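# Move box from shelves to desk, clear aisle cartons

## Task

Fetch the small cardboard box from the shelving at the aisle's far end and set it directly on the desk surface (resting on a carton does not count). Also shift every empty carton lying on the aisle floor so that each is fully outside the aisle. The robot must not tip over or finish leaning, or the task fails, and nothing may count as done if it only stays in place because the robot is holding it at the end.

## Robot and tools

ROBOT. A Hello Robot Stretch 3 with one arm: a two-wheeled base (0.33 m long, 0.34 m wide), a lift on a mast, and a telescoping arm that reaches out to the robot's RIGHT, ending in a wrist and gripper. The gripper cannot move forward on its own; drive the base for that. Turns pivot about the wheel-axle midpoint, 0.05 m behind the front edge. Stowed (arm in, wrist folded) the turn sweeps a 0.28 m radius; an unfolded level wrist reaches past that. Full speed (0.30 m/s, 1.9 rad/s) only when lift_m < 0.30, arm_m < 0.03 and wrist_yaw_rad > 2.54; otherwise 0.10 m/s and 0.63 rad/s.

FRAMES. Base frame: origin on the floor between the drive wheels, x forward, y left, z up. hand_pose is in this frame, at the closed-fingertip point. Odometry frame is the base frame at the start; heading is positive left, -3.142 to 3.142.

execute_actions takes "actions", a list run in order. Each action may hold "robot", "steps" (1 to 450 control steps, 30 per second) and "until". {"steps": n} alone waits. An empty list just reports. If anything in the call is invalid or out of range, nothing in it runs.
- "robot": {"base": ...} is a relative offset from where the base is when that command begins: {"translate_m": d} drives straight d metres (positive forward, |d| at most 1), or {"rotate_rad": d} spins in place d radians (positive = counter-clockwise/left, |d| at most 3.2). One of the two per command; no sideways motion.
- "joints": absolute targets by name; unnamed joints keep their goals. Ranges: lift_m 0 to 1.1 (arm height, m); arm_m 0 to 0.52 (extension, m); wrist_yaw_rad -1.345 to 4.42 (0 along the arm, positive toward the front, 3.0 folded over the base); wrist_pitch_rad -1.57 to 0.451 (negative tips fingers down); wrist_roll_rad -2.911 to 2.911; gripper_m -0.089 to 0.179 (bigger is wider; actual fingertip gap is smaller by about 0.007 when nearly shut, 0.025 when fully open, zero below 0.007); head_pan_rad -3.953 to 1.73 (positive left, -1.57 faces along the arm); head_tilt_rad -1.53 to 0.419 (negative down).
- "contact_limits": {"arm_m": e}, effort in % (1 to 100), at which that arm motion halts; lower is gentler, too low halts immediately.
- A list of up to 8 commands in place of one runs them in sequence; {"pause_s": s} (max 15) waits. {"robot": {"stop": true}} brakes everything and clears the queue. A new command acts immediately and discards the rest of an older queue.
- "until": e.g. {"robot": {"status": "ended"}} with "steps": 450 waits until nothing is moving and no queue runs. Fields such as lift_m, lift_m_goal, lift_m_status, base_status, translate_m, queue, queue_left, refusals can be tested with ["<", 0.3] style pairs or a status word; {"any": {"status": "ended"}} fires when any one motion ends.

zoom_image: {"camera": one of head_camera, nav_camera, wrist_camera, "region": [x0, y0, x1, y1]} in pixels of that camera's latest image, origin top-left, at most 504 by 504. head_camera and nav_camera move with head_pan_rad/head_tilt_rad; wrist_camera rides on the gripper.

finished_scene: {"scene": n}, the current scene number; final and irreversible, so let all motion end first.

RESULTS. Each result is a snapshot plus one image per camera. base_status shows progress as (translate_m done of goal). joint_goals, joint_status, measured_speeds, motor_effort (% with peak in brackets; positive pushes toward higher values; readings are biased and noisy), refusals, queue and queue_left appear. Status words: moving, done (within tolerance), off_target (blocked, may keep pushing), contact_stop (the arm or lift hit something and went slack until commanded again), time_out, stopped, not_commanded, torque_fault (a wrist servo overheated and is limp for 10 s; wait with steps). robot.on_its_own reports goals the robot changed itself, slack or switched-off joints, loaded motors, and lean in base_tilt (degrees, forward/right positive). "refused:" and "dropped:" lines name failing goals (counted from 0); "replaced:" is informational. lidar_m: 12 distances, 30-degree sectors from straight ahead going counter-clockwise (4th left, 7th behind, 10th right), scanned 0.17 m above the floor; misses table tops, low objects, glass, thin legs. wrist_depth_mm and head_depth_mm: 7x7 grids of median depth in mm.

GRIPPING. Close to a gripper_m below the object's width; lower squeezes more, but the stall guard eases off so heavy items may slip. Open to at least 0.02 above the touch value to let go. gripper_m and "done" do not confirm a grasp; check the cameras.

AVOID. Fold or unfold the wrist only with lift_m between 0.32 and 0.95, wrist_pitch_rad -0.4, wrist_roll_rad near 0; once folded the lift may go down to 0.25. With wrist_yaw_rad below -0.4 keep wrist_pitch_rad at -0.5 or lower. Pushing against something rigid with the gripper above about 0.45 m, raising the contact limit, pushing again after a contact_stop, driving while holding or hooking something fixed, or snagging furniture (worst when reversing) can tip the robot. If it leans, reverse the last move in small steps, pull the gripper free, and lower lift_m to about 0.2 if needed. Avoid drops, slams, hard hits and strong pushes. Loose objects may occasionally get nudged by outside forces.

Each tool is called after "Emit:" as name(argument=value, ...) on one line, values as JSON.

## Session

Emit:
execute_actions(actions=[{"robot":{"joints":{"head_tilt_rad":-0.6}},"steps":60,"until":{"robot":{"status":"ended"}}}])

Scene clock: 0.90 s.
robot.base_odometry: x=+0.000 y=+0.000 heading=+0.000 (m, m, rad; robot's odometry frame)
robot.turned_by_wheels: +0.000 (rad since the last result)
robot.turned_by_imu: +0.000 (rad since the last result)
robot.base_tilt: forward=-0.7 right=+2.7 (deg)
robot.lidar_m: 0.95 1.78 1.44 1.43 1.57 1.97 1.47 1.97 2.34 2.31 1.22 0.96
robot.head_depth_mm: 742 816 2586 2452 1784 1445 1270 / 756 823 910 1010 1151 1401 1266 / 767 839 930 1033 1169 1349 1263 / 781 853 946 1062 1199 1385 1261 / 797 872 970 1095 1284 1427 1257 / 2486 2740 3023 2507 1892 1500 1252 / 2508 2692 2837 2511 1878 1498 1253
robot.base_status: not_commanded
robot.joint_positions: lift_m=+0.308 arm_m=+0.002 wrist_yaw_rad=+2.999 wrist_pitch_rad=-0.507 wrist_roll_rad=+0.008 gripper_m=+0.037 head_pan_rad=-0.002 head_tilt_rad=-0.592
robot.joint_goals: lift_m=+0.308 arm_m=+0.002 wrist_yaw_rad=+2.999 wrist_pitch_rad=-0.507 wrist_roll_rad=+0.008 gripper_m=+0.037 head_pan_rad=-0.002 head_tilt_rad=-0.600
robot.joint_status: lift_m=not_commanded arm_m=not_commanded wrist_yaw_rad=not_commanded wrist_pitch_rad=not_commanded wrist_roll_rad=not_commanded gripper_m=not_commanded head_pan_rad=not_commanded head_tilt_rad=done
robot.measured_speeds: translate_m=+0.000 rotate_rad=+0.000 lift_m=+0.000 arm_m=+0.000 wrist_yaw_rad=+0.000 wrist_pitch_rad=+0.000 wrist_roll_rad=+0.000 head_pan_rad=+0.000 head_tilt_rad=+0.000
robot: refusals=0 queue=done queue_left=0
robot.motor_effort: left_wheel=+1(1) right_wheel=+0(0) lift_m=+28(28) arm_m=+0(0) wrist_yaw_rad=+0(0) wrist_pitch_rad=+3(4) wrist_roll_rad=+0(0) gripper_m=+1(1) head_pan_rad=+0(0) head_tilt_rad=-3(37) (%)
robot.hand_pose: x=+0.0089 y=+0.0629 z=+0.3015 quat_wxyz=(+0.227, +0.698, +0.128, +0.667) (m; robot's base frame)
robot.wrist_depth_mm: - - - - - - - / - - - - - - - / 893 907 915 915 937 948 973 / 709 711 719 724 720 733 735 / 574 584 - 608 599 607 609 / 497 517 - - 512 515 513 / 442 - - - 444 447 451
pictures: head_camera (sideways: a quarter turn clockwise sets it upright), nav_camera (sideways: a quarter turn counterclockwise sets it upright), wrist_camera
camera_calibration (this result's frames):
head_camera: T_world_to_cam=[[-0.527682, -0.0208556, -0.849186, 1.12337], [-0.00896906, 0.99978, -0.0189807, 0.0299179], [0.849395, -0.00239939, -0.527752, 0.636242], [0, 0, 0, 1]] pos_world=[0.0526318, -0.00495613, 1.2903]
nav_camera: T_world_to_cam=[[0.571937, -0.036793, 0.819472, -1.02731], [-0.0149393, -0.999295, -0.0344401, 0.0958325], [0.820162, 0.00745527, -0.572083, 0.697246], [0, 0, 0, 1]] pos_world=[0.0171345, 0.0527689, 1.24404]
wrist_camera: T_world_to_cam=[[0.991233, -0.131284, 0.0149039, -0.0098535], [-0.0664643, -0.59293, -0.802507, 0.321569], [0.114193, 0.79448, -0.596457, 0.297903], [0, 0, 0, 1]] pos_world=[-0.00287847, -0.0473037, 0.435894]
Images, in order (width x height): head_camera 896x504, nav_camera 672x504, wrist_camera 644x364.

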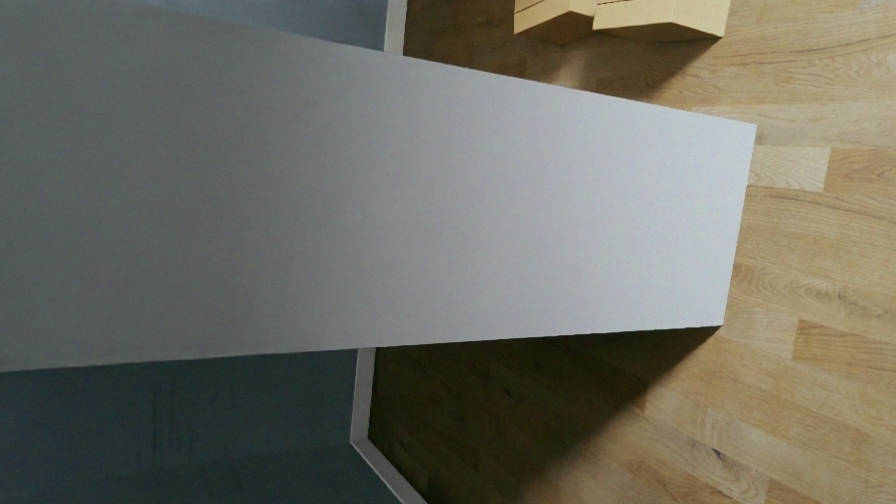

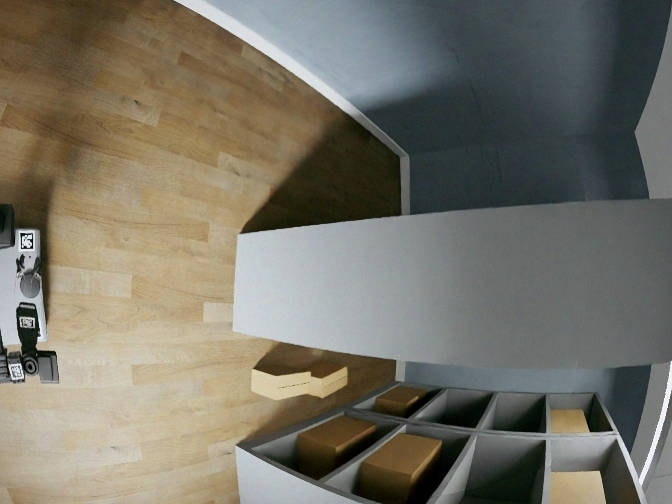

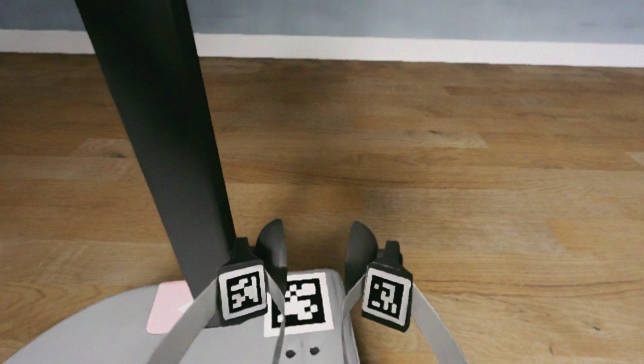

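Emit:
execute_actions(actions=[{"robot":[{"base":{"rotate_rad":-0.89},"joints":{"lift_m":0.29,"wrist_pitch_rad":-0.4,"wrist_yaw_rad":2.7,"head_tilt_rad":-0.9}},{"base":{"translate_m":0.54}},{"base":{"rotate_rad":0.73},"joints":{"wrist_yaw_rad":1.6}},{"joints":{"gripper_m":0.179,"lift_m":0.135}}],"steps":450,"until":{"robot":{"status":"ended"}}}])

Scene clock: 15.70 s.
robot.base_odometry: x=+0.340 y=-0.420 heading=-0.160 (m, m, rad; robot's odometry frame)
robot.turned_by_wheels: -0.160 (rad since the last result)
robot.turned_by_imu: -0.152 (rad since the last result)
robot.base_tilt: forward=-0.7 right=+2.7 (deg)
robot.lidar_m: 0.67 0.59 0.77 1.80 1.86 2.43 1.89 2.11 2.01 1.97 0.78 0.67
robot.head_depth_mm: 1269 1269 1246 1358 1390 1234 1124 / 2025 2018 1936 1675 1451 1273 1123 / 2111 2418 2119 1609 1435 1269 1118 / 2102 2422 2126 1682 1348 1267 1119 / 2012 1841 1776 1635 1446 1265 1115 / 961 1413 1235 1067 1060 1222 1119 / 704 674 672 757 973 1225 1115
robot.base_status: done (rotate_rad +0.7299 of +0.7300)
robot.joint_positions: lift_m=+0.135 arm_m=+0.002 wrist_yaw_rad=+1.603 wrist_pitch_rad=-0.419 wrist_roll_rad=+0.008 gripper_m=+0.179 head_pan_rad=-0.002 head_tilt_rad=-0.890
robot.joint_goals: lift_m=+0.135 arm_m=+0.002 wrist_yaw_rad=+1.600 wrist_pitch_rad=-0.400 wrist_roll_rad=+0.008 gripper_m=+0.179 head_pan_rad=-0.002 head_tilt_rad=-0.900
robot.joint_status: lift_m=done arm_m=not_commanded wrist_yaw_rad=done wrist_pitch_rad=done wrist_roll_rad=not_commanded gripper_m=done head_pan_rad=not_commanded head_tilt_rad=done
robot.measured_speeds: translate_m=+0.000 rotate_rad=+0.000 lift_m=+0.000 arm_m=+0.000 wrist_yaw_rad=+0.000 wrist_pitch_rad=+0.000 wrist_roll_rad=+0.000 head_pan_rad=+0.000 head_tilt_rad=+0.000
robot: refusals=0 queue=done queue_left=0
robot.motor_effort: left_wheel=-2(13) right_wheel=+3(9) lift_m=+16(29) arm_m=+0(1) wrist_yaw_rad=-3(3) wrist_pitch_rad=+5(6) wrist_roll_rad=+0(0) gripper_m=+0(88) head_pan_rad=+0(0) head_tilt_rad=-5(26) (%)
robot.hand_pose: x=+0.2028 y=-0.1401 z=+0.1480 quat_wxyz=(+0.586, +0.601, -0.378, +0.392) (m; robot's base frame)
robot.wrist_depth_mm: 445 804 - 954 - 743 413 / 476 739 862 832 878 470 449 / 522 590 647 645 692 498 485 / 494 500 510 503 504 529 519 / 395 399 402 407 406 410 414 / 341 332 332 335 338 339 339 / 274 284 284 286 289 282 294
pictures: head_camera (sideways: a quarter turn clockwise sets it upright), nav_camera (sideways: a quarter turn counterclockwise sets it upright), wrist_camera
camera_calibration (this result's frames):
head_camera: T_world_to_cam=[[-0.753522, -0.0204215, -0.657105, 0.87439], [-0.0140606, 0.999789, -0.0149478, 0.024692], [0.657272, -0.00202426, -0.753651, 0.931259], [0, 0, 0, 1]] pos_world=[0.0471294, -0.00494529, 1.27678]
nav_camera: T_world_to_cam=[[0.787113, -0.0372062, 0.615686, -0.763037], [-0.0244632, -0.999277, -0.0291122, 0.0889418], [0.616324, 0.00785291, -0.787454, 0.978613], [0, 0, 0, 1]] pos_world=[-0.000370145, 0.0528028, 1.24299]
wrist_camera: T_world_to_cam=[[0.0419072, -0.998996, 0.0158123, -0.155549], [-0.522144, -0.0353911, -0.852123, 0.268761], [0.851827, 0.0274538, -0.523103, 0.0775656], [0, 0, 0, 1]] pos_world=[0.0807781, -0.148011, 0.272052]
Images, in order (width x height): head_camera 896x504, nav_camera 672x504, wrist_camera 644x364.

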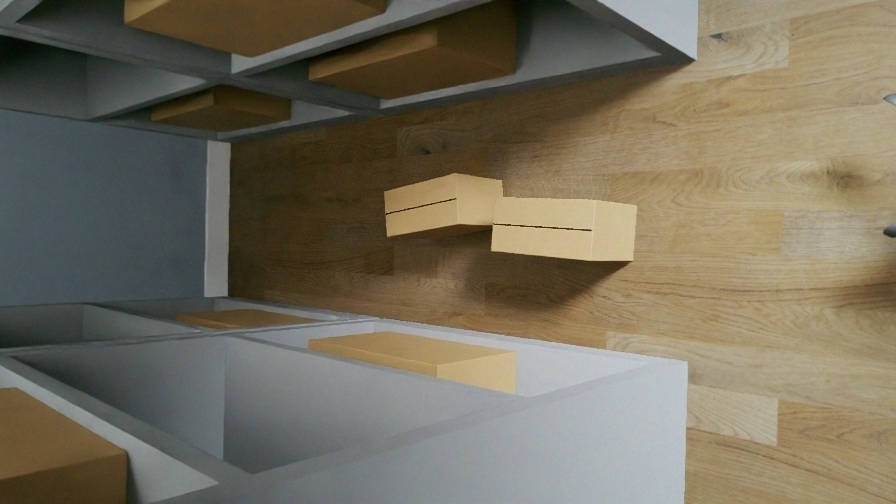

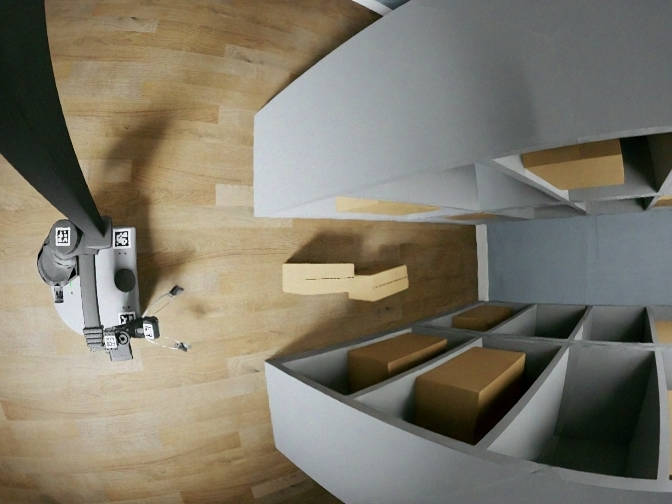

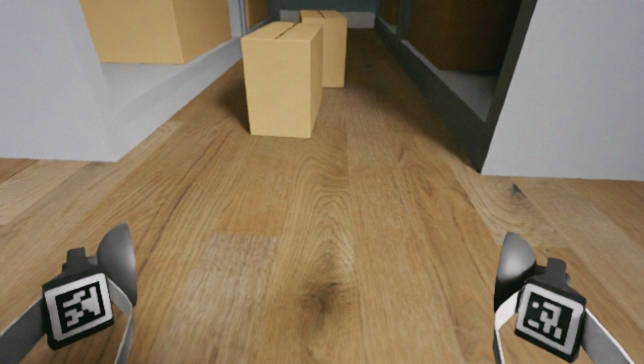

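Emit:
execute_actions(actions=[{"robot":[{"base":{"rotate_rad":0.045},"joints":{"wrist_yaw_rad":1.8,"head_tilt_rad":-1.3}},{"base":{"translate_m":0.44}}],"steps":450,"until":{"robot":{"status":"ended"}}}])

Scene clock: 26.30 s.
robot.base_odometry: x=+0.777 y=-0.470 heading=-0.115 (m, m, rad; robot's odometry frame)
robot.turned_by_wheels: +0.045 (rad since the last result)
robot.turned_by_imu: +0.051 (rad since the last result)
robot.base_tilt: forward=-0.6 right=+2.7 (deg)
robot.lidar_m: 0.73 0.53 0.23 0.50 1.86 2.64 2.33 2.52 2.04 0.43 0.43 0.24
robot.head_depth_mm: 1588 1508 1369 1302 1233 1175 1105 / 1722 1569 1446 1345 1258 1189 1107 / 1712 1571 1258 1165 1232 - 1084 / 1726 1578 1450 1343 1243 - - / 1130 1337 1365 1318 1239 - - / 983 914 850 807 1060 1186 - / 990 912 842 781 744 1180 1128
robot.base_status: done (translate_m +0.4400 of +0.4400)
robot.joint_positions: lift_m=+0.135 arm_m=+0.002 wrist_yaw_rad=+1.797 wrist_pitch_rad=-0.419 wrist_roll_rad=+0.008 gripper_m=+0.179 head_pan_rad=-0.002 head_tilt_rad=-1.285
robot.joint_goals: lift_m=+0.135 arm_m=+0.002 wrist_yaw_rad=+1.800 wrist_pitch_rad=-0.400 wrist_roll_rad=+0.008 gripper_m=+0.179 head_pan_rad=-0.002 head_tilt_rad=-1.300
robot.joint_status: lift_m=done arm_m=not_commanded wrist_yaw_rad=done wrist_pitch_rad=done wrist_roll_rad=not_commanded gripper_m=done head_pan_rad=not_commanded head_tilt_rad=done
robot.measured_speeds: translate_m=+0.000 rotate_rad=+0.000 lift_m=+0.000 arm_m=+0.000 wrist_yaw_rad=+0.000 wrist_pitch_rad=+0.000 wrist_roll_rad=+0.000 head_pan_rad=+0.000 head_tilt_rad=+0.000
robot: refusals=0 queue=done queue_left=0
robot.motor_effort: left_wheel=-2(7) right_wheel=+3(7) lift_m=+16(17) arm_m=-1(1) wrist_yaw_rad=+3(4) wrist_pitch_rad=+5(5) wrist_roll_rad=+0(0) gripper_m=-1(0) head_pan_rad=+0(0) head_tilt_rad=-7(39) (%)
robot.hand_pose: x=+0.1973 y=-0.0970 z=+0.1480 quat_wxyz=(+0.545, +0.634, -0.318, +0.447) (m; robot's base frame)
robot.wrist_depth_mm: 484 446 589 - - - 615 / 530 494 614 382 457 898 571 / 470 479 504 224 266 709 525 / 351 420 194 176 470 516 471 / 323 384 222 190 395 409 415 / - 332 260 215 328 337 341 / 271 283 276 246 290 286 296
pictures: head_camera (sideways: a quarter turn clockwise sets it upright), nav_camera (sideways: a quarter turn counterclockwise sets it upright), wrist_camera
camera_calibration (this result's frames):
head_camera: T_world_to_cam=[[-0.948287, -0.0200506, -0.316779, 0.432259], [-0.018585, 0.999798, -0.00764745, 0.0152094], [0.316869, -0.00136462, -0.948468, 1.18652], [0, 0, 0, 1]] pos_world=[0.0342157, -0.00492017, 1.26243]
nav_camera: T_world_to_cam=[[0.963356, -0.0375413, 0.265584, -0.30809], [-0.0339209, -0.999259, -0.0182073, 0.0747903], [0.266071, 0.00853128, -0.963916, 1.21003], [0, 0, 0, 1]] pos_world=[-0.0226161, 0.0528456, 1.24955]
wrist_camera: T_world_to_cam=[[0.233501, -0.972228, 0.0158125, -0.147512], [-0.505547, -0.135277, -0.852128, 0.254415], [0.830602, 0.190979, -0.523095, 0.101179], [0, 0, 0, 1]] pos_world=[0.0790237, -0.128322, 0.272053]
Images, in order (width x height): head_camera 896x504, nav_camera 672x504, wrist_camera 644x364.

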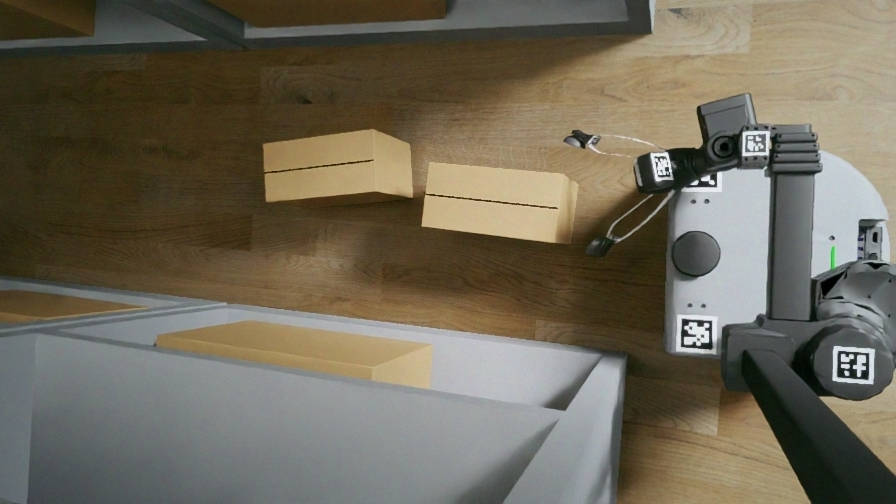

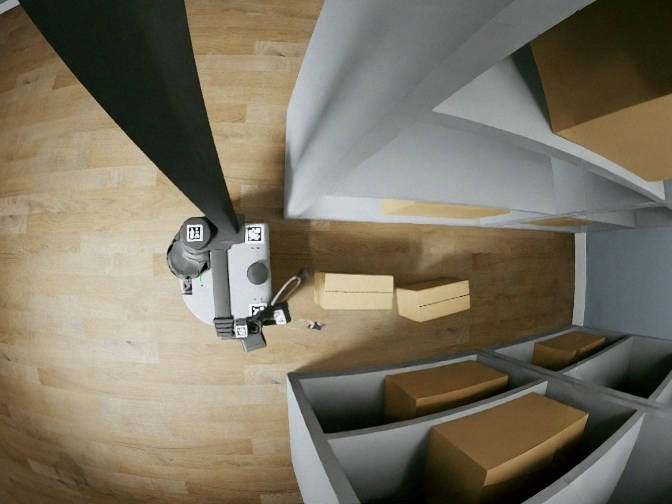

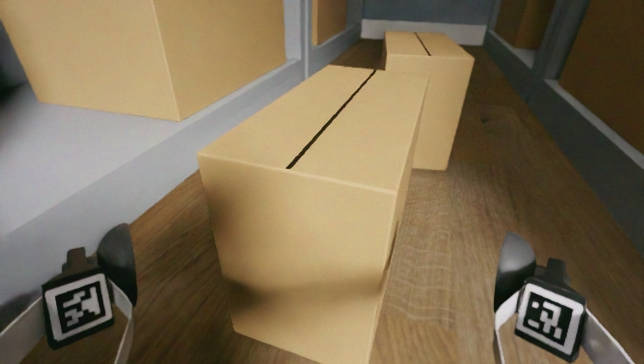

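Emit:
execute_actions(actions=[{"robot":[{"base":{"translate_m":-0.58},"joints":{"wrist_yaw_rad":-0.03,"head_tilt_rad":-1.0,"head_pan_rad":-1.57,"arm_m":0.1}},{"base":{"rotate_rad":1.49}},{"joints":{"arm_m":0.4,"lift_m":0.12}}],"steps":450,"until":{"robot":{"status":"ended"}}}])

Scene clock: 43.57 s.
robot.base_odometry: x=+0.201 y=-0.403 heading=+1.375 (m, m, rad; robot's odometry frame)
robot.turned_by_wheels: +1.490 (rad since the last result)
robot.turned_by_imu: +1.502 (rad since the last result)
robot.base_tilt: forward=-0.7 right=+2.7 (deg)
robot.lidar_m: 1.80 1.85 2.32 1.76 2.28 2.04 1.96 1.01 0.79 0.81 0.73 0.94
robot.head_depth_mm: 1201 1197 1391 1251 1350 1225 1097 / 1917 1754 1725 1544 1375 1216 1117 / 2327 2222 1806 1546 1353 1220 - / 2345 2232 1767 1441 1355 1223 1133 / 2210 2051 1775 1548 1374 1221 1098 / 1423 1296 1102 1155 1349 1218 1094 / 677 732 867 1113 1346 1219 1097
robot.base_status: done (rotate_rad +1.4899 of +1.4900)
robot.joint_positions: lift_m=+0.120 arm_m=+0.400 wrist_yaw_rad=-0.028 wrist_pitch_rad=-0.419 wrist_roll_rad=+0.008 gripper_m=+0.179 head_pan_rad=-1.563 head_tilt_rad=-1.001
robot.joint_goals: lift_m=+0.120 arm_m=+0.400 wrist_yaw_rad=-0.030 wrist_pitch_rad=-0.400 wrist_roll_rad=+0.008 gripper_m=+0.179 head_pan_rad=-1.570 head_tilt_rad=-1.000
robot.joint_status: lift_m=done arm_m=done wrist_yaw_rad=done wrist_pitch_rad=done wrist_roll_rad=not_commanded gripper_m=done head_pan_rad=done head_tilt_rad=done
robot.measured_speeds: translate_m=+0.000 rotate_rad=+0.000 lift_m=+0.000 arm_m=+0.000 wrist_yaw_rad=+0.000 wrist_pitch_rad=+0.000 wrist_roll_rad=+0.000 head_pan_rad=+0.000 head_tilt_rad=+0.000
robot: refusals=0 queue=done queue_left=0
robot.motor_effort: left_wheel=-1(8) right_wheel=+3(7) lift_m=+16(18) arm_m=+6(6) wrist_yaw_rad=-2(4) wrist_pitch_rad=+5(5) wrist_roll_rad=+0(0) gripper_m=+1(0) head_pan_rad=-2(22) head_tilt_rad=+0(24) (%)
robot.hand_pose: x=-0.0278 y=-0.7688 z=+0.1330 quat_wxyz=(+0.687, +0.137, -0.696, -0.157) (m; robot's base frame)
robot.wrist_depth_mm: 379 573 - - - 576 422 / 402 580 344 278 819 576 459 / 416 505 180 184 635 544 462 / 360 445 193 192 478 483 383 / 358 374 215 213 384 383 360 / - 312 249 242 316 318 321 / 257 267 263 263 271 268 278
pictures: head_camera (sideways: a quarter turn clockwise sets it upright), nav_camera (sideways: a quarter turn counterclockwise sets it upright), wrist_camera
camera_calibration (this result's frames):
head_camera: T_world_to_cam=[[-0.0282676, 0.821652, -0.569288, 0.755549], [0.999594, 0.0253284, -0.0130777, 0.016072], [0.00367384, -0.569427, -0.822034, 1.02416], [0, 0, 0, 1]] pos_world=[0.00152955, -0.0380223, 1.27223]
nav_camera: T_world_to_cam=[[-0.0290687, -0.850988, 0.52438, -0.639106], [-0.999491, 0.0178567, -0.0264275, 0.0913903], [0.0131258, -0.524881, -0.851074, 1.065], [0, 0, 0, 1]] pos_world=[0.0587869, 0.0134956, 1.24394]
wrist_camera: T_world_to_cam=[[-0.999705, 0.0184305, 0.0158129, -0.0205063], [-0.00383261, 0.523253, -0.852169, 0.557241], [-0.0239801, -0.851978, -0.523028, -0.417032], [0, 0, 0, 1]] pos_world=[-0.028365, -0.646502, 0.257068]
Images, in order (width x height): head_camera 896x504, nav_camera 672x504, wrist_camera 644x364.

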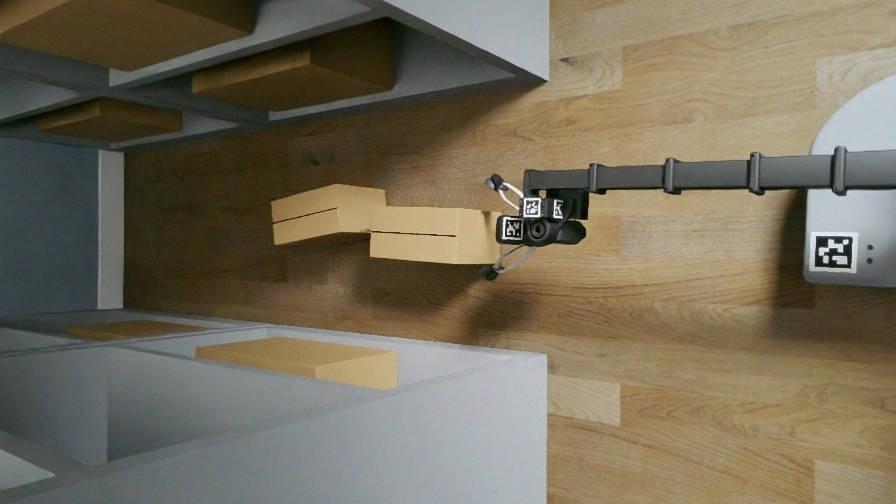

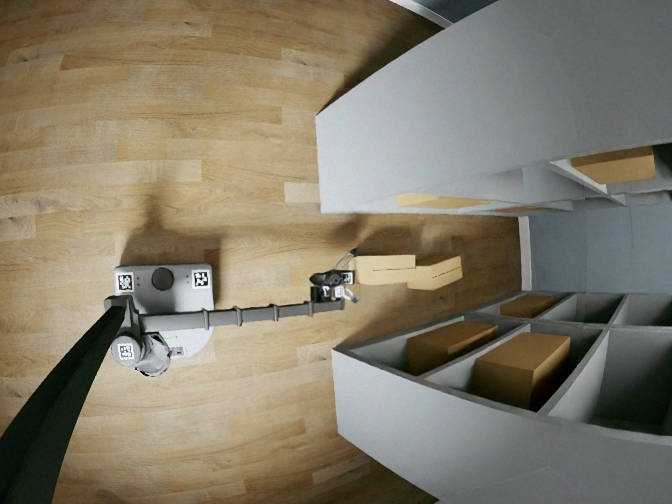

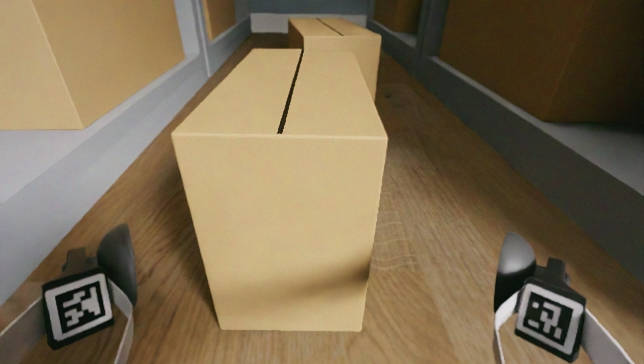

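Emit:
execute_actions(actions=[{"robot":[{"base":{"translate_m":0.022}},{"joints":{"arm_m":0.51}},{"joints":{"gripper_m":0.095}},{"joints":{"arm_m":0.05}},{"base":{"rotate_rad":-1.57},"joints":{"head_pan_rad":0,"head_tilt_rad":-0.9}},{"joints":{"arm_m":0.45}}],"steps":450,"until":{"robot":{"status":"ended"}}},{"steps":300,"until":{"robot":{"status":"ended"}}}])

Scene clock: 65.63 s.
robot.base_odometry: x=+0.205 y=-0.382 heading=-0.195 (m, m, rad; robot's odometry frame)
robot.turned_by_wheels: -1.570 (rad since the last result)
robot.turned_by_imu: -1.580 (rad since the last result)
robot.base_tilt: forward=-0.7 right=+2.7 (deg)
robot.lidar_m: 1.09 0.72 0.94 1.78 1.83 2.32 1.75 1.99 2.07 0.76 1.02 0.80
robot.head_depth_mm: 1318 1174 1187 1468 1321 1265 1115 / 2050 1686 1718 1622 1437 1263 1122 / 2244 2489 2097 1679 1454 1265 1117 / 2249 2483 2082 1677 1454 1261 1119 / 2161 2391 1971 1675 1439 1258 1116 / 1331 1494 1257 1066 1261 1259 1114 / 762 692 785 961 1241 1259 1113
robot.base_status: done (rotate_rad -1.5699 of -1.5700)
robot.joint_positions: lift_m=+0.120 arm_m=+0.450 wrist_yaw_rad=-0.028 wrist_pitch_rad=-0.417 wrist_roll_rad=+0.008 gripper_m=+0.119 head_pan_rad=-0.007 head_tilt_rad=-0.903
robot.joint_goals: lift_m=+0.120 arm_m=+0.450 wrist_yaw_rad=-0.030 wrist_pitch_rad=-0.400 wrist_roll_rad=+0.008 gripper_m=+0.118 head_pan_rad=+0.000 head_tilt_rad=-0.900
robot.joint_status: lift_m=done arm_m=done wrist_yaw_rad=done wrist_pitch_rad=done wrist_roll_rad=not_commanded gripper_m=done head_pan_rad=done head_tilt_rad=done
robot.measured_speeds: translate_m=+0.000 rotate_rad=+0.000 lift_m=+0.000 arm_m=+0.000 wrist_yaw_rad=+0.000 wrist_pitch_rad=+0.000 wrist_roll_rad=+0.000 head_pan_rad=+0.000 head_tilt_rad=+0.000
robot: refusals=0 queue=done queue_left=0
robot.on_its_own: gripper_m is held at +0.118, not at your +0.095, by its stall guard, which is not easing now
robot.motor_effort: left_wheel=+3(9) right_wheel=-2(6) lift_m=+17(17) arm_m=+6(5) wrist_yaw_rad=-1(2) wrist_pitch_rad=+5(5) wrist_roll_rad=+0(0) gripper_m=-22(98) head_pan_rad=+3(26) head_tilt_rad=+1(10) (%)
robot.hand_pose: x=-0.0279 y=-0.8190 z=+0.1333 quat_wxyz=(+0.687, +0.136, -0.696, -0.157) (m; robot's base frame)
robot.wrist_depth_mm: - - - - - - - / 957 985 956 278 - - - / 621 629 194 184 200 669 676 / 462 467 136 136 138 487 490 / 374 117 108 109 110 380 390 / 321 97 97 97 97 98 322 / 250 119 112 111 111 256 277
pictures: head_camera (sideways: a quarter turn clockwise sets it upright), nav_camera (sideways: a quarter turn counterclockwise sets it upright), wrist_camera
camera_calibration (this result's frames):
head_camera: T_world_to_cam=[[-0.761864, -0.0164459, -0.647529, 0.861963], [-0.00905142, 0.99985, -0.0147445, 0.0243965], [0.647674, -0.00537224, -0.761898, 0.942042], [0, 0, 0, 1]] pos_world=[0.0467824, -0.00515619, 1.27625]
nav_camera: T_world_to_cam=[[0.794628, -0.0413519, 0.605687, -0.750056], [-0.030023, -0.999133, -0.0288251, 0.0886014], [0.606354, 0.00472065, -0.795181, 0.98872], [0, 0, 0, 1]] pos_world=[-0.000839596, 0.052841, 1.24306]
wrist_camera: T_world_to_cam=[[-0.999701, 0.0186246, 0.015822, -0.0194715], [-0.00377046, 0.522133, -0.852856, 0.582906], [-0.0241453, -0.852661, -0.521907, -0.460336], [0, 0, 0, 1]] pos_world=[-0.0283828, -0.696502, 0.25719]
Images, in order (width x height): head_camera 896x504, nav_camera 672x504, wrist_camera 644x364.

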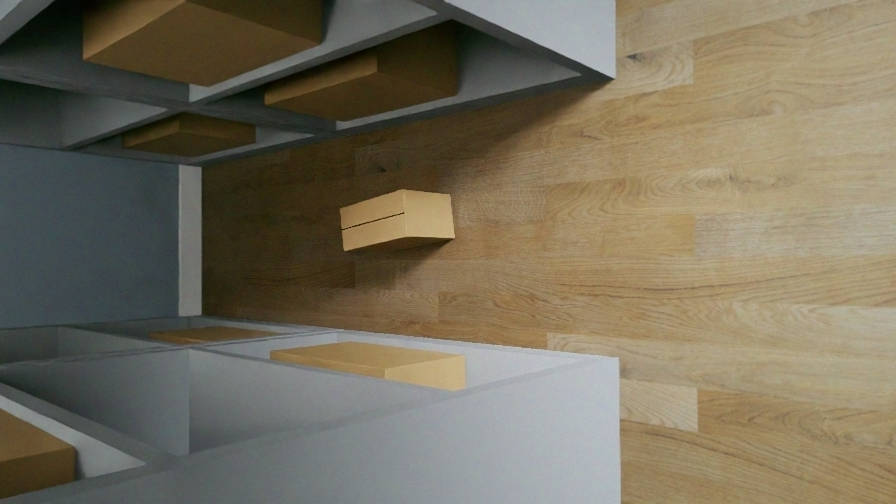

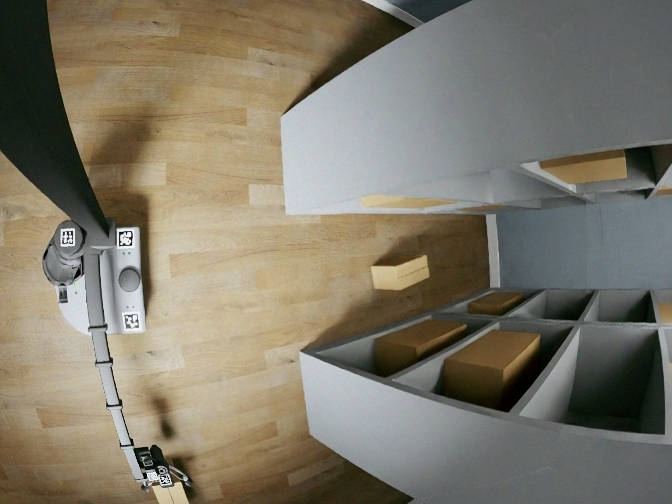

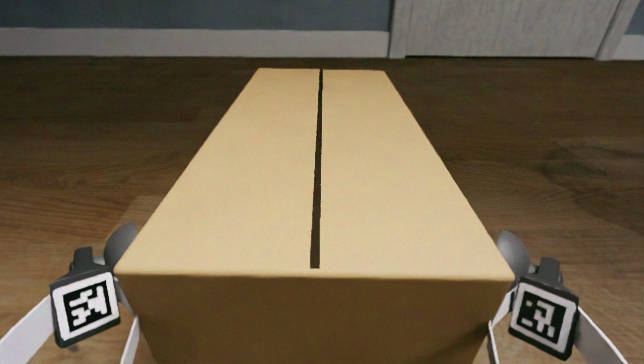

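Carton 2 is at about (1.13, -0.10), angled left.

Emit:
execute_actions(actions=[{"robot":[{"joints":{"gripper_m":0.179}},{"joints":{"arm_m":0.3,"lift_m":0.14}},{"base":{"translate_m":0.92},"joints":{"arm_m":0,"wrist_yaw_rad":1.76,"head_tilt_rad":-1.2}}],"steps":450,"until":{"robot":{"status":"ended"}}}])

Scene clock: 83.43 s.
robot.base_odometry: x=+1.108 y=-0.560 heading=-0.195 (m, m, rad; robot's odometry frame)
robot.turned_by_wheels: +0.000 (rad since the last result)
robot.turned_by_imu: +0.012 (rad since the last result)
robot.base_tilt: forward=-0.6 right=+2.7 (deg)
robot.lidar_m: 1.13 0.38 0.29 0.47 0.31 0.32 2.68 1.17 0.42 0.68 0.43 0.25
robot.head_depth_mm: 1163 1281 1135 1132 1134 1121 1072 / 1554 1632 1510 1384 1279 1180 1083 / 1627 1740 1555 1411 1213 1197 - / 1625 1745 1553 1404 1256 1182 - / 1630 1712 1551 1405 1283 1193 - / 1191 1247 1131 1184 1159 1110 1062 / 1083 783 889 827 765 713 1017
robot.base_status: done (translate_m +0.9200 of +0.9200)
robot.joint_positions: lift_m=+0.140 arm_m=+0.003 wrist_yaw_rad=+1.758 wrist_pitch_rad=-0.417 wrist_roll_rad=+0.008 gripper_m=+0.179 head_pan_rad=-0.007 head_tilt_rad=-1.186
robot.joint_goals: lift_m=+0.140 arm_m=+0.000 wrist_yaw_rad=+1.760 wrist_pitch_rad=-0.400 wrist_roll_rad=+0.008 gripper_m=+0.179 head_pan_rad=+0.000 head_tilt_rad=-1.200
robot.joint_status: lift_m=done arm_m=done wrist_yaw_rad=done wrist_pitch_rad=done wrist_roll_rad=not_commanded gripper_m=done head_pan_rad=done head_tilt_rad=done
robot.measured_speeds: translate_m=+0.000 rotate_rad=+0.000 lift_m=+0.000 arm_m=+0.000 wrist_yaw_rad=+0.000 wrist_pitch_rad=+0.000 wrist_roll_rad=+0.000 head_pan_rad=+0.000 head_tilt_rad=+0.000
robot: refusals=0 queue=done queue_left=0
robot.motor_effort: left_wheel=+2(9) right_wheel=-1(2) lift_m=+37(41) arm_m=-5(7) wrist_yaw_rad=+2(4) wrist_pitch_rad=+5(5) wrist_roll_rad=+0(0) gripper_m=+0(82) head_pan_rad=+2(3) head_tilt_rad=-7(30) (%)
robot.hand_pose: x=+0.1992 y=-0.1059 z=+0.1524 quat_wxyz=(+0.553, +0.628, -0.330, +0.437) (m; robot's base frame)
robot.wrist_depth_mm: 386 554 827 - - 881 396 / 386 538 826 360 - 675 387 / 402 524 600 235 657 603 382 / 393 484 204 198 476 501 367 / 386 407 235 221 397 416 335 / 345 338 316 250 329 345 312 / 279 287 280 277 295 289 281
pictures: head_camera (sideways: a quarter turn clockwise sets it upright), nav_camera (sideways: a quarter turn counterclockwise sets it upright), wrist_camera
camera_calibration (this result's frames):
head_camera: T_world_to_cam=[[-0.912384, -0.0155285, -0.409041, 0.552201], [-0.0126961, 0.999873, -0.00963925, 0.0177677], [0.409139, -0.00360148, -0.912465, 1.13921], [0, 0, 0, 1]] pos_world=[0.0379504, -0.00508777, 1.26553]
nav_camera: T_world_to_cam=[[0.932153, -0.0421732, 0.359599, -0.430337], [-0.0369909, -0.999089, -0.0212835, 0.0788164], [0.360169, 0.00653757, -0.932864, 1.16915], [0, 0, 0, 1]] pos_world=[-0.0170367, 0.0529525, 1.24708]
wrist_camera: T_world_to_cam=[[0.195518, -0.980572, 0.0158215, -0.149945], [-0.509257, -0.115303, -0.852856, 0.260927], [0.838111, 0.158692, -0.521907, 0.0984497], [0, 0, 0, 1]] pos_world=[0.079684, -0.13257, 0.276287]
Images, in order (width x height): head_camera 896x504, nav_camera 672x504, wrist_camera 644x364.

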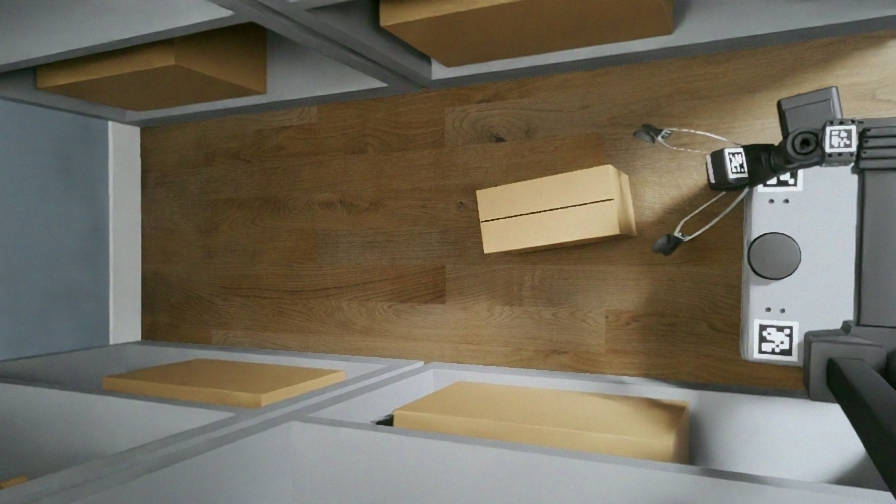

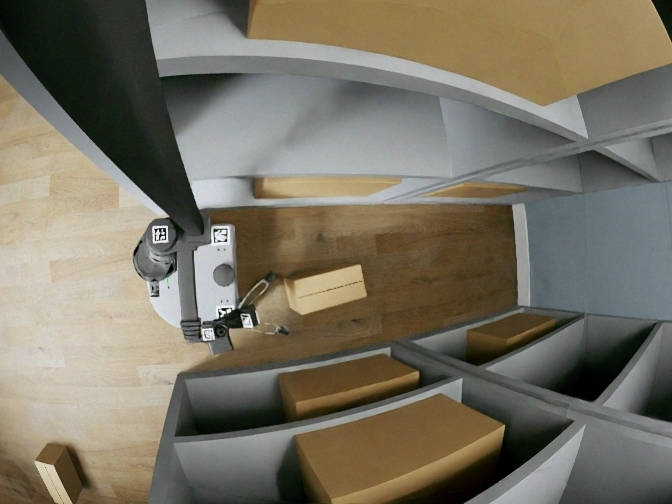

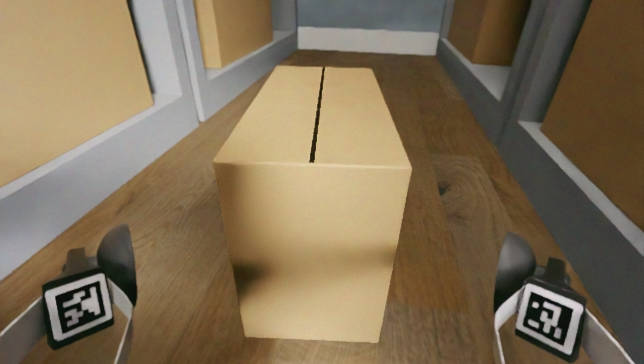

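Emit:
execute_actions(actions=[{"robot":[{"base":{"rotate_rad":0.15},"joints":{"wrist_yaw_rad":1.71}},{"base":{"translate_m":0.1}},{"joints":{"gripper_m":0.1}},{"base":{"translate_m":-0.88}},{"joints":{"arm_m":0.4,"wrist_yaw_rad":1.5}}],"steps":450,"until":{"robot":{"status":"ended"}}},{"steps":300,"until":{"robot":{"status":"ended"}}}])

Scene clock: 105.90 s.
robot.base_odometry: x=+0.328 y=-0.525 heading=-0.045 (m, m, rad; robot's odometry frame)
robot.turned_by_wheels: +0.150 (rad since the last result)
robot.turned_by_imu: +0.149 (rad since the last result)
robot.base_tilt: forward=-0.7 right=+2.7 (deg)
robot.lidar_m: 0.98 0.63 0.87 1.90 2.05 1.92 2.36 2.07 0.66 0.59 0.54 0.61
robot.head_depth_mm: 1426 1334 1399 1195 1279 1179 1109 / 1971 1746 1551 1388 1280 1182 1107 / 1980 1741 1553 1404 1285 1186 - / 1937 1743 1556 1401 1281 1181 - / 1441 1549 1505 1407 1286 1194 - / 1144 1045 1396 1354 1280 1178 1114 / 1141 783 903 1334 1280 1179 1108
robot.base_status: done (translate_m -0.8800 of -0.8800)
robot.joint_positions: lift_m=+0.140 arm_m=+0.400 wrist_yaw_rad=+1.503 wrist_pitch_rad=-0.413 wrist_roll_rad=+0.008 gripper_m=+0.101 head_pan_rad=-0.007 head_tilt_rad=-1.186
robot.joint_goals: lift_m=+0.140 arm_m=+0.400 wrist_yaw_rad=+1.500 wrist_pitch_rad=-0.400 wrist_roll_rad=+0.008 gripper_m=+0.100 head_pan_rad=+0.000 head_tilt_rad=-1.200
robot.joint_status: lift_m=done arm_m=done wrist_yaw_rad=done wrist_pitch_rad=done wrist_roll_rad=not_commanded gripper_m=done head_pan_rad=done head_tilt_rad=done
robot.measured_speeds: translate_m=+0.000 rotate_rad=+0.000 lift_m=+0.000 arm_m=+0.000 wrist_yaw_rad=+0.000 wrist_pitch_rad=+0.000 wrist_roll_rad=+0.000 head_pan_rad=+0.000 head_tilt_rad=+0.000
robot: refusals=0 queue=done queue_left=0
robot.motor_effort: left_wheel=+0(7) right_wheel=+3(7) lift_m=+37(37) arm_m=+7(7) wrist_yaw_rad=-3(6) wrist_pitch_rad=+4(5) wrist_roll_rad=+0(0) gripper_m=-19(97) head_pan_rad=+2(2) head_tilt_rad=-8(6) (%)
robot.hand_pose: x=+0.2031 y=-0.5599 z=+0.1534 quat_wxyz=(+0.603, +0.580, -0.409, +0.364) (m; robot's base frame)
robot.wrist_depth_mm: - 380 369 365 361 356 - / 929 424 400 388 387 395 - / 691 637 433 238 244 642 730 / 508 486 186 177 179 507 541 / 408 410 139 140 141 435 426 / 341 127 120 116 117 - 348 / 279 282 135 117 106 287 297
pictures: head_camera (sideways: a quarter turn clockwise sets it upright), nav_camera (sideways: a quarter turn counterclockwise sets it upright), wrist_camera
camera_calibration (this result's frames):
head_camera: T_world_to_cam=[[-0.912487, -0.0156336, -0.408806, 0.551896], [-0.0128145, 0.999871, -0.00963419, 0.0177619], [0.408904, -0.00355242, -0.91257, 1.13935], [0, 0, 0, 1]] pos_world=[0.0379416, -0.00508401, 1.26552]
nav_camera: T_world_to_cam=[[0.932251, -0.0420657, 0.359359, -0.430025], [-0.0368805, -0.999093, -0.0212758, 0.0788056], [0.359928, 0.00658098, -0.932957, 1.16927], [0, 0, 0, 1]] pos_world=[-0.0170569, 0.0529499, 1.24709]
wrist_camera: T_world_to_cam=[[-0.0579873, -0.998191, 0.0158572, -0.554292], [-0.518191, 0.0165188, -0.855106, 0.287369], [0.853297, -0.0578024, -0.518211, 0.04286], [0, 0, 0, 1]] pos_world=[0.080198, -0.555559, 0.276731]
Images, in order (width x height): head_camera 896x504, nav_camera 672x504, wrist_camera 644x364.

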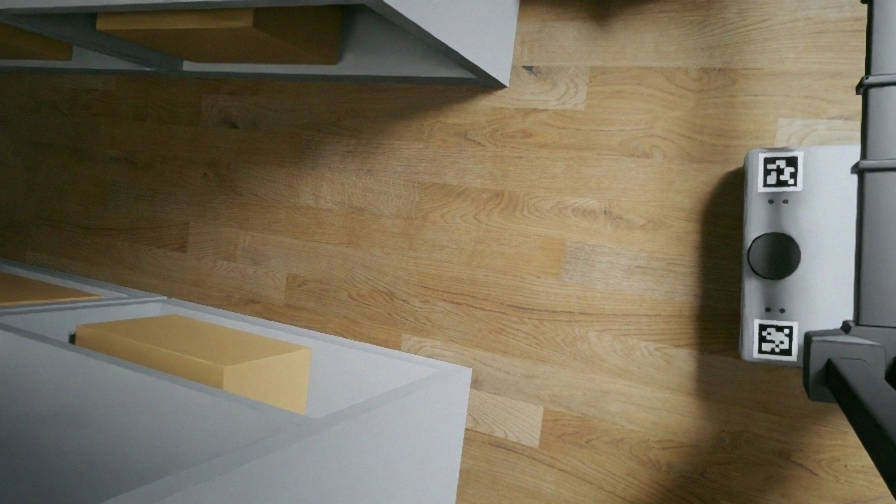

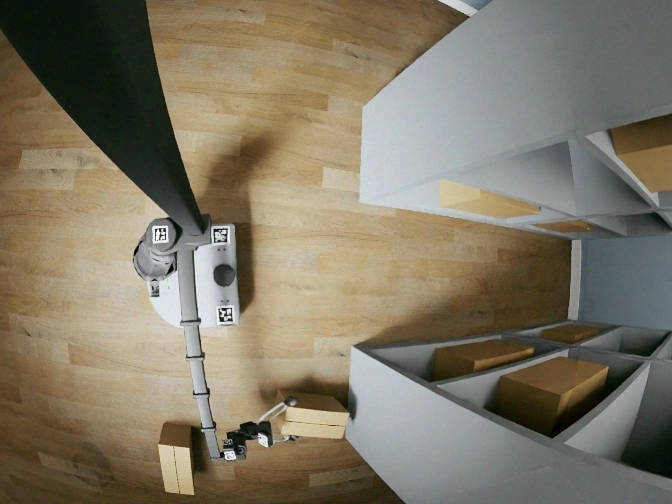

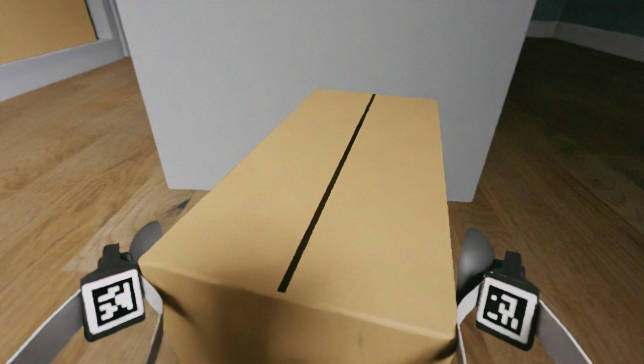

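Aisle lies at about -0.135, so a true turn of 3.0 is needed.

Emit:
execute_actions(actions=[{"robot":[{"joints":{"gripper_m":0.16}},{"joints":{"lift_m":0.29}},{"joints":{"arm_m":0,"wrist_yaw_rad":2.65,"gripper_m":0.03,"head_pan_rad":-3.14,"head_tilt_rad":-0.9}},{"base":{"rotate_rad":2.985}},{"base":{"translate_m":-0.8}}],"steps":450,"until":{"robot":{"status":"ended"}}},{"steps":300,"until":{"robot":{"status":"ended"}}}])

Scene clock: 124.80 s.
robot.base_odometry: x=+1.112 y=-0.685 heading=+2.940 (m, m, rad; robot's odometry frame)
robot.turned_by_wheels: +2.985 (rad since the last result)
robot.turned_by_imu: +2.998 (rad since the last result)
robot.base_tilt: forward=-0.7 right=+2.7 (deg)
robot.lidar_m: 2.71 0.66 0.33 0.70 0.32 0.36 1.09 0.58 0.40 0.40 0.43 2.62
robot.head_depth_mm: 799 670 739 777 730 722 732 / 1339 1504 1220 988 1075 1076 989 / 1402 1600 1832 1656 1430 1265 - / 1412 1623 1905 1710 1454 1257 - / 1413 1621 1900 1706 1448 1262 1155 / 1408 1594 1828 1644 1435 1257 1114 / 1361 1492 1294 1290 1176 1183 1077
robot.base_status: done (translate_m -0.8000 of -0.8000)
robot.joint_positions: lift_m=+0.290 arm_m=+0.003 wrist_yaw_rad=+2.648 wrist_pitch_rad=-0.414 wrist_roll_rad=+0.008 gripper_m=+0.030 head_pan_rad=-3.134 head_tilt_rad=-0.902
robot.joint_goals: lift_m=+0.290 arm_m=+0.000 wrist_yaw_rad=+2.650 wrist_pitch_rad=-0.400 wrist_roll_rad=+0.008 gripper_m=+0.030 head_pan_rad=-3.140 head_tilt_rad=-0.900
robot.joint_status: lift_m=done arm_m=done wrist_yaw_rad=done wrist_pitch_rad=done wrist_roll_rad=not_commanded gripper_m=done head_pan_rad=done head_tilt_rad=done
robot.measured_speeds: translate_m=+0.000 rotate_rad=+0.000 lift_m=+0.000 arm_m=+0.000 wrist_yaw_rad=+0.000 wrist_pitch_rad=+0.000 wrist_roll_rad=+0.000 head_pan_rad=+0.000 head_tilt_rad=+0.000
robot: refusals=0 queue=done queue_left=0
robot.motor_effort: left_wheel=+0(11) right_wheel=+2(12) lift_m=+37(40) arm_m=-5(5) wrist_yaw_rad=+2(4) wrist_pitch_rad=+4(4) wrist_roll_rad=+0(0) gripper_m=+0(86) head_pan_rad=-2(24) head_tilt_rad=+2(24) (%)
robot.hand_pose: x=+0.0854 y=+0.0505 z=+0.3032 quat_wxyz=(+0.310, +0.709, -0.029, +0.633) (m; robot's base frame)
robot.wrist_depth_mm: 552 615 621 354 - - - / 591 661 696 389 - - - / 621 694 749 441 762 - - / 619 653 668 482 792 837 836 / 501 516 523 505 653 657 648 / 443 429 445 501 542 537 549 / - 391 454 452 454 455 464
pictures: head_camera (sideways: a quarter turn clockwise sets it upright), nav_camera (sideways: a quarter turn counterclockwise sets it upright), wrist_camera
camera_calibration (this result's frames):
head_camera: T_world_to_cam=[[0.760918, 0.0280127, -0.648243, 0.853604], [0.0242255, -0.999598, -0.0147597, 0.0242132], [-0.648395, -0.00447309, -0.761291, 0.949158], [0, 0, 0, 1]] pos_world=[-0.03468, 0.00453739, 1.27629]
nav_camera: T_world_to_cam=[[-0.794596, 0.0292804, 0.606432, -0.741332], [0.0148145, 0.999474, -0.0288465, 0.0883559], [-0.606958, -0.0139374, -0.794612, 0.995382], [0, 0, 0, 1]] pos_world=[0.0137864, -0.05273, 1.24306]
wrist_camera: T_world_to_cam=[[0.884798, -0.465706, 0.0158542, -0.0616379], [-0.229747, -0.465592, -0.854658, 0.343928], [0.405401, 0.752557, -0.518949, 0.253826], [0, 0, 0, 1]] pos_world=[0.030652, -0.0595935, 0.426641]
Images, in order (width x height): head_camera 896x504, nav_camera 672x504, wrist_camera 644x364.

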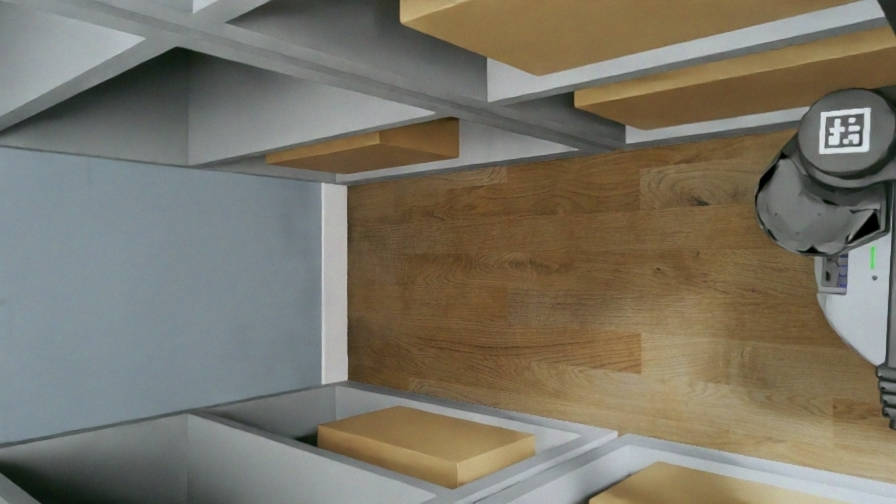

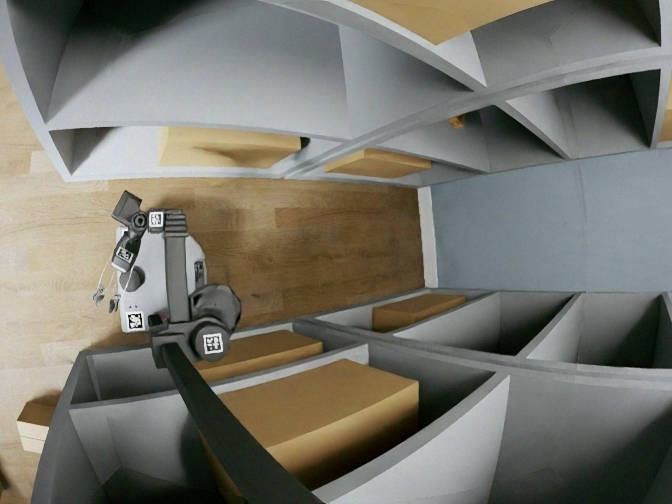

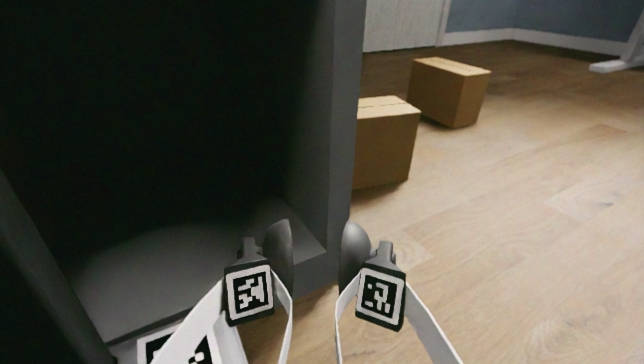

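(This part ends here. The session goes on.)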